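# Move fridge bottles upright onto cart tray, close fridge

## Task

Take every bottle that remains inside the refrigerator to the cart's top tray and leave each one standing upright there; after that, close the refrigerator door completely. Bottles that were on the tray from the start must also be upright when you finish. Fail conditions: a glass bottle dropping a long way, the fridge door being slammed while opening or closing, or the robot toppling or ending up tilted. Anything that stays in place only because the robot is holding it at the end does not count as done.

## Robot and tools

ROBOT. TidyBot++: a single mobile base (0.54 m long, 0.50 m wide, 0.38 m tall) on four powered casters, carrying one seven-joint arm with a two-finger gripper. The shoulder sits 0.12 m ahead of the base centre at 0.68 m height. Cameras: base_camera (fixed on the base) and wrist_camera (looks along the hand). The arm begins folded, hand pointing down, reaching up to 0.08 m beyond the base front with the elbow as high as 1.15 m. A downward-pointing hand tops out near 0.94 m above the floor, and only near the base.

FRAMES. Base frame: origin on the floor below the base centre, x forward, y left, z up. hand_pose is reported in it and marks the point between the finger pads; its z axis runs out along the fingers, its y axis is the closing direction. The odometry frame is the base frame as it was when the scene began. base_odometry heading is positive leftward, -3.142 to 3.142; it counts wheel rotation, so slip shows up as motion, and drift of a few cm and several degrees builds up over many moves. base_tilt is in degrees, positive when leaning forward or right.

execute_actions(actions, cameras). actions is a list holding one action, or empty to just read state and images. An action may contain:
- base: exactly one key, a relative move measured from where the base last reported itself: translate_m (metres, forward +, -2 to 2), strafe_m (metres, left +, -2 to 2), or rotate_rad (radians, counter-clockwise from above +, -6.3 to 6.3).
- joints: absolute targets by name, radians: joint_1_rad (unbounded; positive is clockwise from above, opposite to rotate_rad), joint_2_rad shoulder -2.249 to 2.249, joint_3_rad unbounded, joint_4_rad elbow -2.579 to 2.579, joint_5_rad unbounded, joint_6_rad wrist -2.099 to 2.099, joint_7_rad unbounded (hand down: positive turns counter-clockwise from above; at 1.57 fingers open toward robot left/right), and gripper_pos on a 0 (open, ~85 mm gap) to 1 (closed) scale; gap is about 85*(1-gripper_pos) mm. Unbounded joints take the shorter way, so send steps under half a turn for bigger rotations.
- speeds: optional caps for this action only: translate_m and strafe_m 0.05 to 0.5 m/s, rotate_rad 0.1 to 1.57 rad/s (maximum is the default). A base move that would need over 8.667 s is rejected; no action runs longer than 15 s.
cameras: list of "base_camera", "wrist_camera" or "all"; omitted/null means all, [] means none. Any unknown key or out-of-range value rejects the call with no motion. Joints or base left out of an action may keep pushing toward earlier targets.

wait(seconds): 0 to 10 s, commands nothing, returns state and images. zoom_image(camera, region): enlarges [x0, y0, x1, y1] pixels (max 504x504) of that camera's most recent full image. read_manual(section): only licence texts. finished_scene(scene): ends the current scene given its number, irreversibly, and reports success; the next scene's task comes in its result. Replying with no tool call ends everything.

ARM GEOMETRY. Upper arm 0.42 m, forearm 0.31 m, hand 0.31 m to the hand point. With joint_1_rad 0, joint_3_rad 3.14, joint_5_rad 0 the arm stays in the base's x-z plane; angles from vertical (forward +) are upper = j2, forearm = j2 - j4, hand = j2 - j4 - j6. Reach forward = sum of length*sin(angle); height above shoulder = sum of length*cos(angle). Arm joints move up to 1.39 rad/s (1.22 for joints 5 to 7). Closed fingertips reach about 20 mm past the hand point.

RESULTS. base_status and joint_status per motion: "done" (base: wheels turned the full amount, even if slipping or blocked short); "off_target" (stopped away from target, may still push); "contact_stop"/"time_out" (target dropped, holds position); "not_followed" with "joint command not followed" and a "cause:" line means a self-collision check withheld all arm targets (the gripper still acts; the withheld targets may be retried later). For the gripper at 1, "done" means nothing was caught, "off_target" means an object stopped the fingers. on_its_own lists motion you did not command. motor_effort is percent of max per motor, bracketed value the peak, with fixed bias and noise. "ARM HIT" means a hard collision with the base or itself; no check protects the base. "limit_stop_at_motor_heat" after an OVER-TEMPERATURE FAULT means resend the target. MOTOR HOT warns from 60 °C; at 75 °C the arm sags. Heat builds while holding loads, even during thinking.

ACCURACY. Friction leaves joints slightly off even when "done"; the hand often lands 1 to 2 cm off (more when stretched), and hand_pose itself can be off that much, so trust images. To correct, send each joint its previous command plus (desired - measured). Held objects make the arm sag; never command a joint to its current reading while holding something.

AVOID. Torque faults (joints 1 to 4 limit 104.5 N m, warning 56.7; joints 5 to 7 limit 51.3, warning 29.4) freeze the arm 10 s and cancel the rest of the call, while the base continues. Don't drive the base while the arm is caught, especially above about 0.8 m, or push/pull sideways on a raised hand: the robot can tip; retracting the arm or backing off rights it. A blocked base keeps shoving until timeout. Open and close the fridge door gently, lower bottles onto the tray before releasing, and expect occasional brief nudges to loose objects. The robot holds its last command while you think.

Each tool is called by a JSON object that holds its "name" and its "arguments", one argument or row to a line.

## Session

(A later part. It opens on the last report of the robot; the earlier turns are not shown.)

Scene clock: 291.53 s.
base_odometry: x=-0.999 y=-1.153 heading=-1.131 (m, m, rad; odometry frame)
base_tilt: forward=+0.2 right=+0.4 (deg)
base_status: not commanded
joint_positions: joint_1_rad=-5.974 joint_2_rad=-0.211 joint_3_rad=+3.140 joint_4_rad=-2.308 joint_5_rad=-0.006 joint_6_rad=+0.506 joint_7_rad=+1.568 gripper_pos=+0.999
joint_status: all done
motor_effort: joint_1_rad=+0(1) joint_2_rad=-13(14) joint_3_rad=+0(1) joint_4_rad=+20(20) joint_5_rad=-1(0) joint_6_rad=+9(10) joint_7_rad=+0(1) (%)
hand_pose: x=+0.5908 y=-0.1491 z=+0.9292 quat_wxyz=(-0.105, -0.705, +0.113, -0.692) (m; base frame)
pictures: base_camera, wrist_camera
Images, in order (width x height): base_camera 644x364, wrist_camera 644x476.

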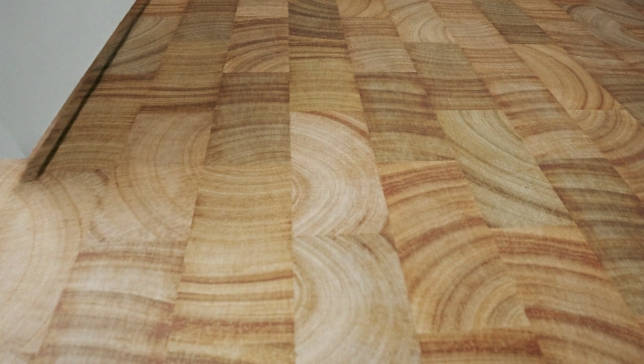

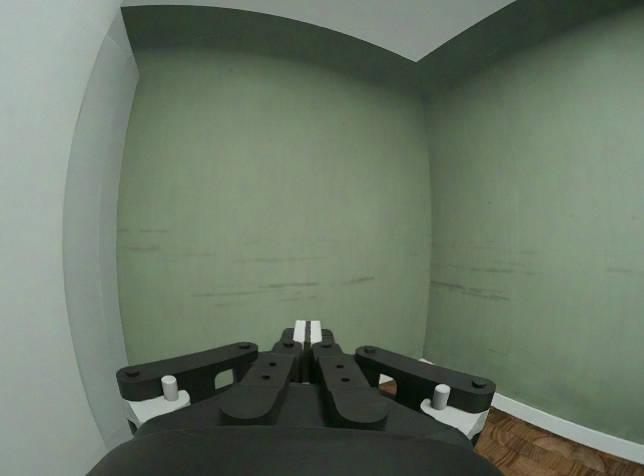

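{"name": "execute_actions", "arguments": {
  "actions": [
    {"base":{"translate_m":0.18},"joints":{"joint_1_rad":0.0}}
  ],
  "cameras": []
}}

{"name": "execute_actions", "arguments": {
  "actions": [
    {"base":{"strafe_m":0.2},"joints":{"joint_1_rad":-0.2},"speeds":{"strafe_m":0.12}}
  ]
}}

{"name": "execute_actions", "arguments": {
  "actions": [
    {"base":{"strafe_m":0.25},"speeds":{"strafe_m":0.06}}
  ]
}}

Scene clock: 299.80 s.
base_odometry: x=-0.922 y=-1.316 heading=-1.131 (m, m, rad; odometry frame)
base_tilt: forward=+0.3 right=+0.3 (deg)
base_status: done
joint_positions: joint_1_rad=-6.275 joint_2_rad=-0.204 joint_3_rad=+3.140 joint_4_rad=-2.310 joint_5_rad=-0.006 joint_6_rad=+0.507 joint_7_rad=+1.568 gripper_pos=+0.999
joint_status: all done
motor_effort: joint_1_rad=+0(1) joint_2_rad=-13(17) joint_3_rad=+0(1) joint_4_rad=+20(21) joint_5_rad=-1(0) joint_6_rad=+9(10) joint_7_rad=+1(0) (%)
hand_pose: x=+0.6154 y=-0.0030 z=+0.9251 quat_wxyz=(-0.001, -0.717, +0.006, -0.697) (m; base frame)
pictures: none
No camera images: the call's "cameras" was empty. Leave "cameras" out to get every camera's image.

Scene clock: 302.10 s.
base_odometry: x=-0.741 y=-1.231 heading=-1.132 (m, m, rad; odometry frame)
base_tilt: forward=+0.3 right=+0.3 (deg)
base_status: done
joint_positions: joint_1_rad=-6.479 joint_2_rad=-0.204 joint_3_rad=+3.142 joint_4_rad=-2.310 joint_5_rad=-0.008 joint_6_rad=+0.508 joint_7_rad=+1.568 gripper_pos=+0.999
joint_status: all done
motor_effort: joint_1_rad=+0(4) joint_2_rad=-13(15) joint_3_rad=+0(5) joint_4_rad=+20(21) joint_5_rad=-1(1) joint_6_rad=+9(10) joint_7_rad=+1(0) (%)
hand_pose: x=+0.6058 y=+0.0966 z=+0.9251 quat_wxyz=(+0.070, -0.714, -0.065, -0.694) (m; base frame)
pictures: base_camera, wrist_camera
Images, in order (width x height): base_camera 644x364, wrist_camera 644x476.

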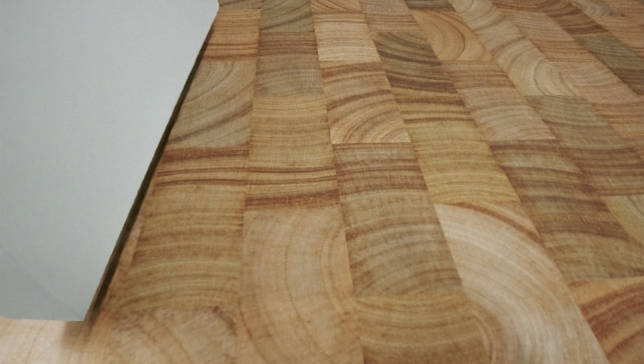

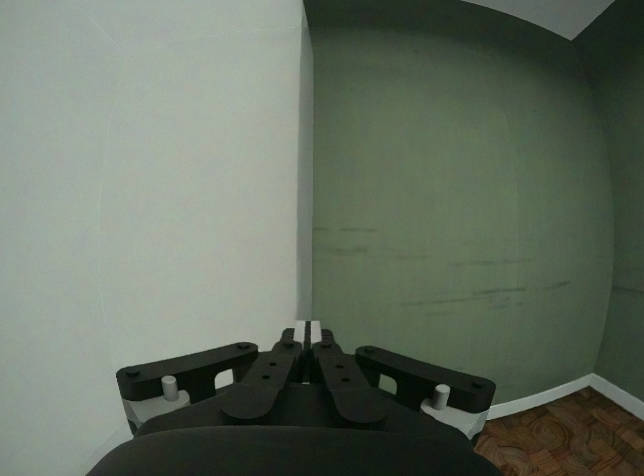

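Scene clock: 306.77 s.
base_odometry: x=-0.514 y=-1.125 heading=-1.132 (m, m, rad; odometry frame)
base_tilt: forward=+0.2 right=+0.3 (deg)
base_status: done
joint_positions: joint_1_rad=-6.479 joint_2_rad=-0.204 joint_3_rad=+3.143 joint_4_rad=-2.310 joint_5_rad=-0.009 joint_6_rad=+0.508 joint_7_rad=+1.568 gripper_pos=+0.999
joint_status: not commanded
motor_effort: joint_1_rad=+0(3) joint_2_rad=-13(15) joint_3_rad=+0(4) joint_4_rad=+20(21) joint_5_rad=-1(0) joint_6_rad=+10(10) joint_7_rad=+1(1) (%)
hand_pose: x=+0.6060 y=+0.0957 z=+0.9249 quat_wxyz=(+0.070, -0.714, -0.064, -0.694) (m; base frame)
pictures: base_camera, wrist_camera
Images, in order (width x height): base_camera 644x364, wrist_camera 644x476.

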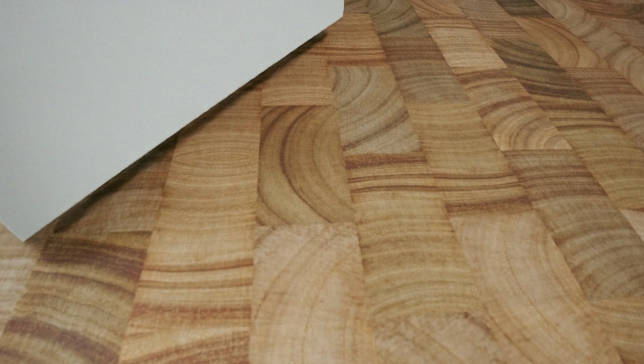

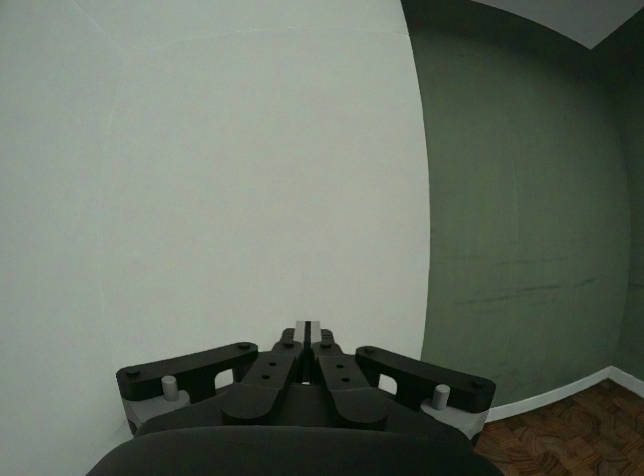

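{"name": "execute_actions", "arguments": {
  "actions": [
    {"base":{"strafe_m":0.28},"speeds":{"strafe_m":0.07}}
  ]
}}

{"name": "execute_actions", "arguments": {
  "actions": [
    {"base":{"translate_m":0.15},"speeds":{"translate_m":0.05}}
  ]
}}

Scene clock: 315.87 s.
base_odometry: x=-0.261 y=-1.006 heading=-1.132 (m, m, rad; odometry frame)
base_tilt: forward=+0.3 right=+0.3 (deg)
base_status: done
joint_positions: joint_1_rad=-6.479 joint_2_rad=-0.204 joint_3_rad=+3.143 joint_4_rad=-2.310 joint_5_rad=-0.009 joint_6_rad=+0.508 joint_7_rad=+1.568 gripper_pos=+0.999
joint_status: not commanded
motor_effort: joint_1_rad=+0(1) joint_2_rad=-13(15) joint_3_rad=+0(2) joint_4_rad=+20(20) joint_5_rad=+0(0) joint_6_rad=+9(9) joint_7_rad=+1(1) (%)
hand_pose: x=+0.6059 y=+0.0958 z=+0.9249 quat_wxyz=(+0.070, -0.714, -0.064, -0.694) (m; base frame)
pictures: base_camera, wrist_camera
Images, in order (width x height): base_camera 644x364, wrist_camera 644x476.

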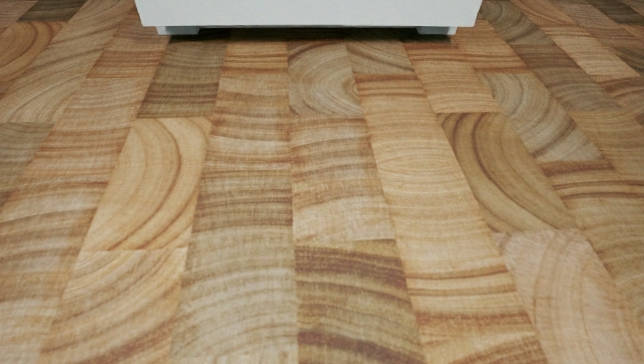

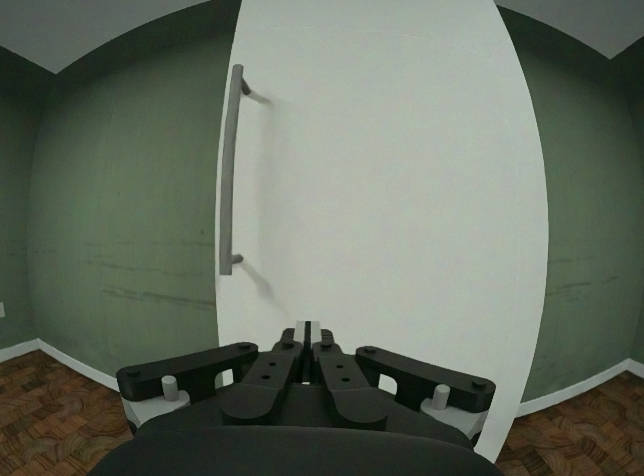

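Scene clock: 319.37 s.
base_odometry: x=-0.197 y=-1.142 heading=-1.132 (m, m, rad; odometry frame)
base_tilt: forward=+0.3 right=+0.3 (deg)
base_status: done
joint_positions: joint_1_rad=-6.479 joint_2_rad=-0.204 joint_3_rad=+3.143 joint_4_rad=-2.311 joint_5_rad=-0.009 joint_6_rad=+0.508 joint_7_rad=+1.568 gripper_pos=+0.999
joint_status: not commanded
motor_effort: joint_1_rad=+0(0) joint_2_rad=-14(16) joint_3_rad=+0(0) joint_4_rad=+20(21) joint_5_rad=+0(0) joint_6_rad=+10(10) joint_7_rad=+1(1) (%)
hand_pose: x=+0.6059 y=+0.0958 z=+0.9250 quat_wxyz=(+0.070, -0.714, -0.064, -0.694) (m; base frame)
pictures: base_camera, wrist_camera
Images, in order (width x height): base_camera 644x364, wrist_camera 644x476.

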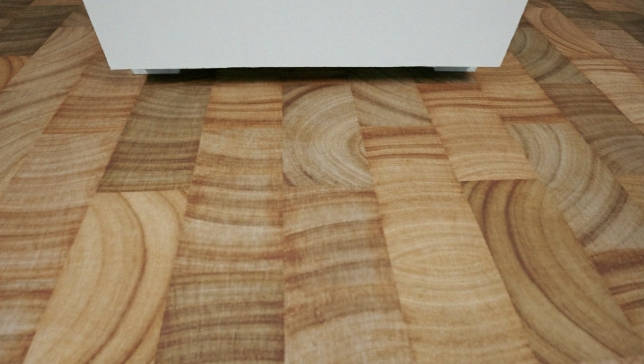

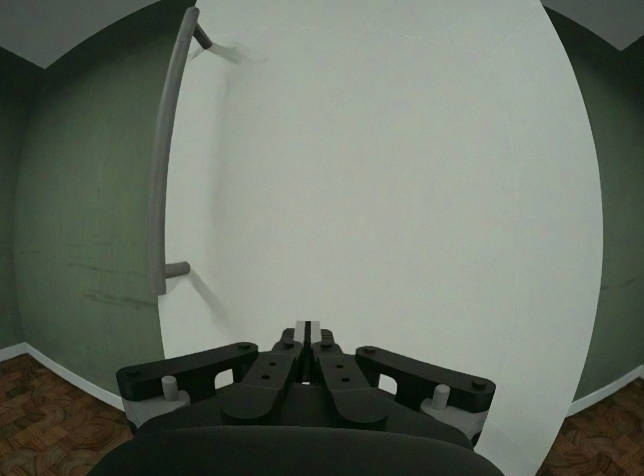

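{"name": "execute_actions", "arguments": {
  "actions": [
    {"base":{"translate_m":0.11},"speeds":{"translate_m":0.05}}
  ]
}}

{"name": "execute_actions", "arguments": {
  "actions": [
    {"base":{"translate_m":0.02},"speeds":{"translate_m":0.05}}
  ],
  "cameras": ["base_camera"]
}}

Scene clock: 330.00 s.
base_odometry: x=-0.150 y=-1.241 heading=-1.131 (m, m, rad; odometry frame)
base_tilt: forward=+0.3 right=+0.4 (deg)
base_status: done
joint_positions: joint_1_rad=-6.479 joint_2_rad=-0.204 joint_3_rad=+3.143 joint_4_rad=-2.311 joint_5_rad=-0.009 joint_6_rad=+0.508 joint_7_rad=+1.568 gripper_pos=+0.999
joint_status: not commanded
motor_effort: joint_1_rad=+0(0) joint_2_rad=-13(16) joint_3_rad=+0(2) joint_4_rad=+20(21) joint_5_rad=-1(0) joint_6_rad=+10(10) joint_7_rad=+1(1) (%)
hand_pose: x=+0.6059 y=+0.0958 z=+0.9249 quat_wxyz=(+0.070, -0.714, -0.064, -0.694) (m; base frame)
pictures: base_camera, wrist_camera
Images, in order (width x height): base_camera 644x364, wrist_camera 644x476.

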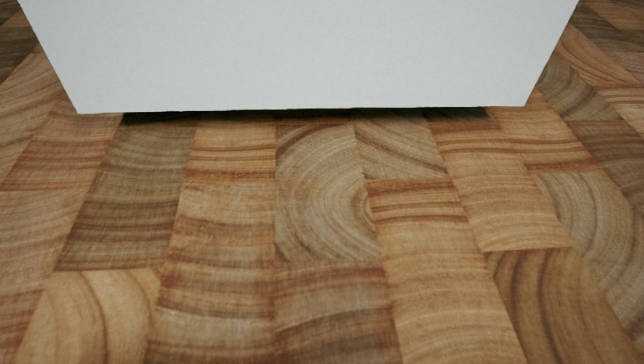

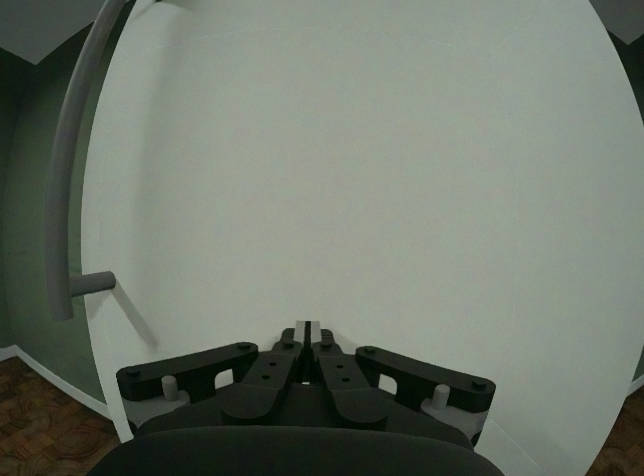

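Scene clock: 330.93 s.
base_odometry: x=-0.141 y=-1.259 heading=-1.131 (m, m, rad; odometry frame)
base_tilt: forward=+0.3 right=+0.3 (deg)
base_status: done
joint_positions: joint_1_rad=-6.481 joint_2_rad=-0.238 joint_3_rad=+3.140 joint_4_rad=-2.340 joint_5_rad=-0.009 joint_6_rad=+0.510 joint_7_rad=+1.568 gripper_pos=+0.999
joint_status: not commanded
motor_effort: joint_1_rad=+0(2) joint_2_rad=-6(14) joint_3_rad=+1(3) joint_4_rad=+24(27) joint_5_rad=-1(2) joint_6_rad=+9(11) joint_7_rad=+1(1) (%)
hand_pose: x=+0.5925 y=+0.0959 z=+0.9246 quat_wxyz=(+0.072, -0.712, -0.066, -0.696) (m; base frame)
pictures: base_camera
Images, in order (width x height): base_camera 644x364.

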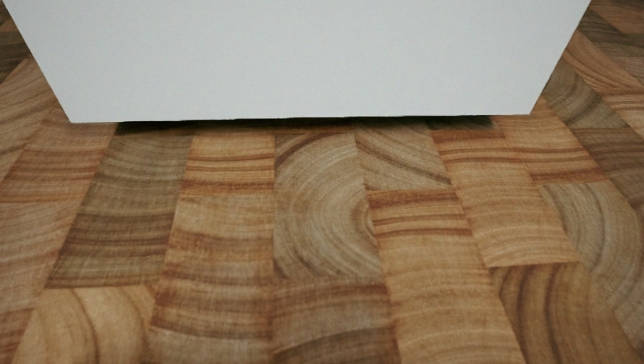

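{"name": "execute_actions", "arguments": {
  "actions": [
    {"base":{"translate_m":-0.3}}
  ]
}}

{"name": "execute_actions", "arguments": {
  "actions": [
    {"joints":{"joint_1_rad":2.0,"joint_6_rad":0.3}}
  ],
  "cameras": ["wrist_camera"]
}}

Scene clock: 335.70 s.
base_odometry: x=-0.269 y=-0.987 heading=-1.131 (m, m, rad; odometry frame)
base_tilt: forward=+0.3 right=+0.3 (deg)
base_status: done
joint_positions: joint_1_rad=-6.481 joint_2_rad=-0.203 joint_3_rad=+3.140 joint_4_rad=-2.323 joint_5_rad=-0.009 joint_6_rad=+0.510 joint_7_rad=+1.568 gripper_pos=+0.999
joint_status: not commanded
motor_effort: joint_1_rad=+0(2) joint_2_rad=-13(17) joint_3_rad=+0(2) joint_4_rad=+19(23) joint_5_rad=+0(0) joint_6_rad=+9(10) joint_7_rad=+1(1) (%)
hand_pose: x=+0.6034 y=+0.0982 z=+0.9178 quat_wxyz=(+0.071, -0.718, -0.067, -0.690) (m; base frame)
pictures: base_camera, wrist_camera
Images, in order (width x height): base_camera 644x364, wrist_camera 644x476.

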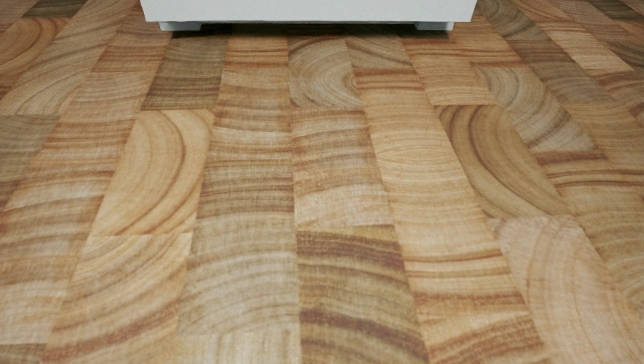

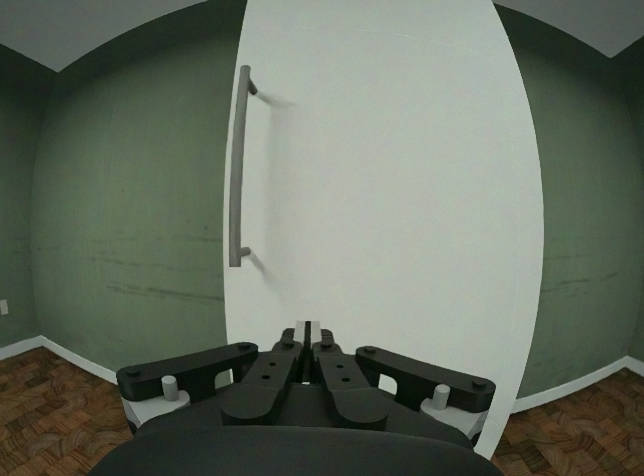

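Scene clock: 338.97 s.
base_odometry: x=-0.269 y=-0.987 heading=-1.131 (m, m, rad; odometry frame)
base_tilt: forward=+0.3 right=+0.4 (deg)
base_status: not commanded
joint_positions: joint_1_rad=-4.292 joint_2_rad=-0.203 joint_3_rad=+3.140 joint_4_rad=-2.323 joint_5_rad=-0.009 joint_6_rad=+0.346 joint_7_rad=+1.568 gripper_pos=+0.999
joint_status: all done
motor_effort: joint_1_rad=-1(0) joint_2_rad=-13(14) joint_3_rad=+0(1) joint_4_rad=+19(19) joint_5_rad=-1(0) joint_6_rad=+10(8) joint_7_rad=+1(0) (%)
hand_pose: x=-0.0788 y=-0.4463 z=+0.8672 quat_wxyz=(-0.529, -0.418, +0.653, -0.346) (m; base frame)
pictures: wrist_camera
Images, in order (width x height): wrist_camera 644x476.

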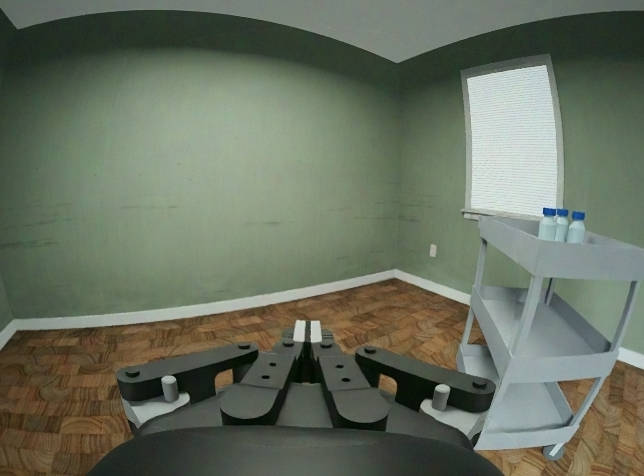

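{"name": "finished_scene", "arguments": {
  "scene": 1
}}

The scene is finished: the task was done.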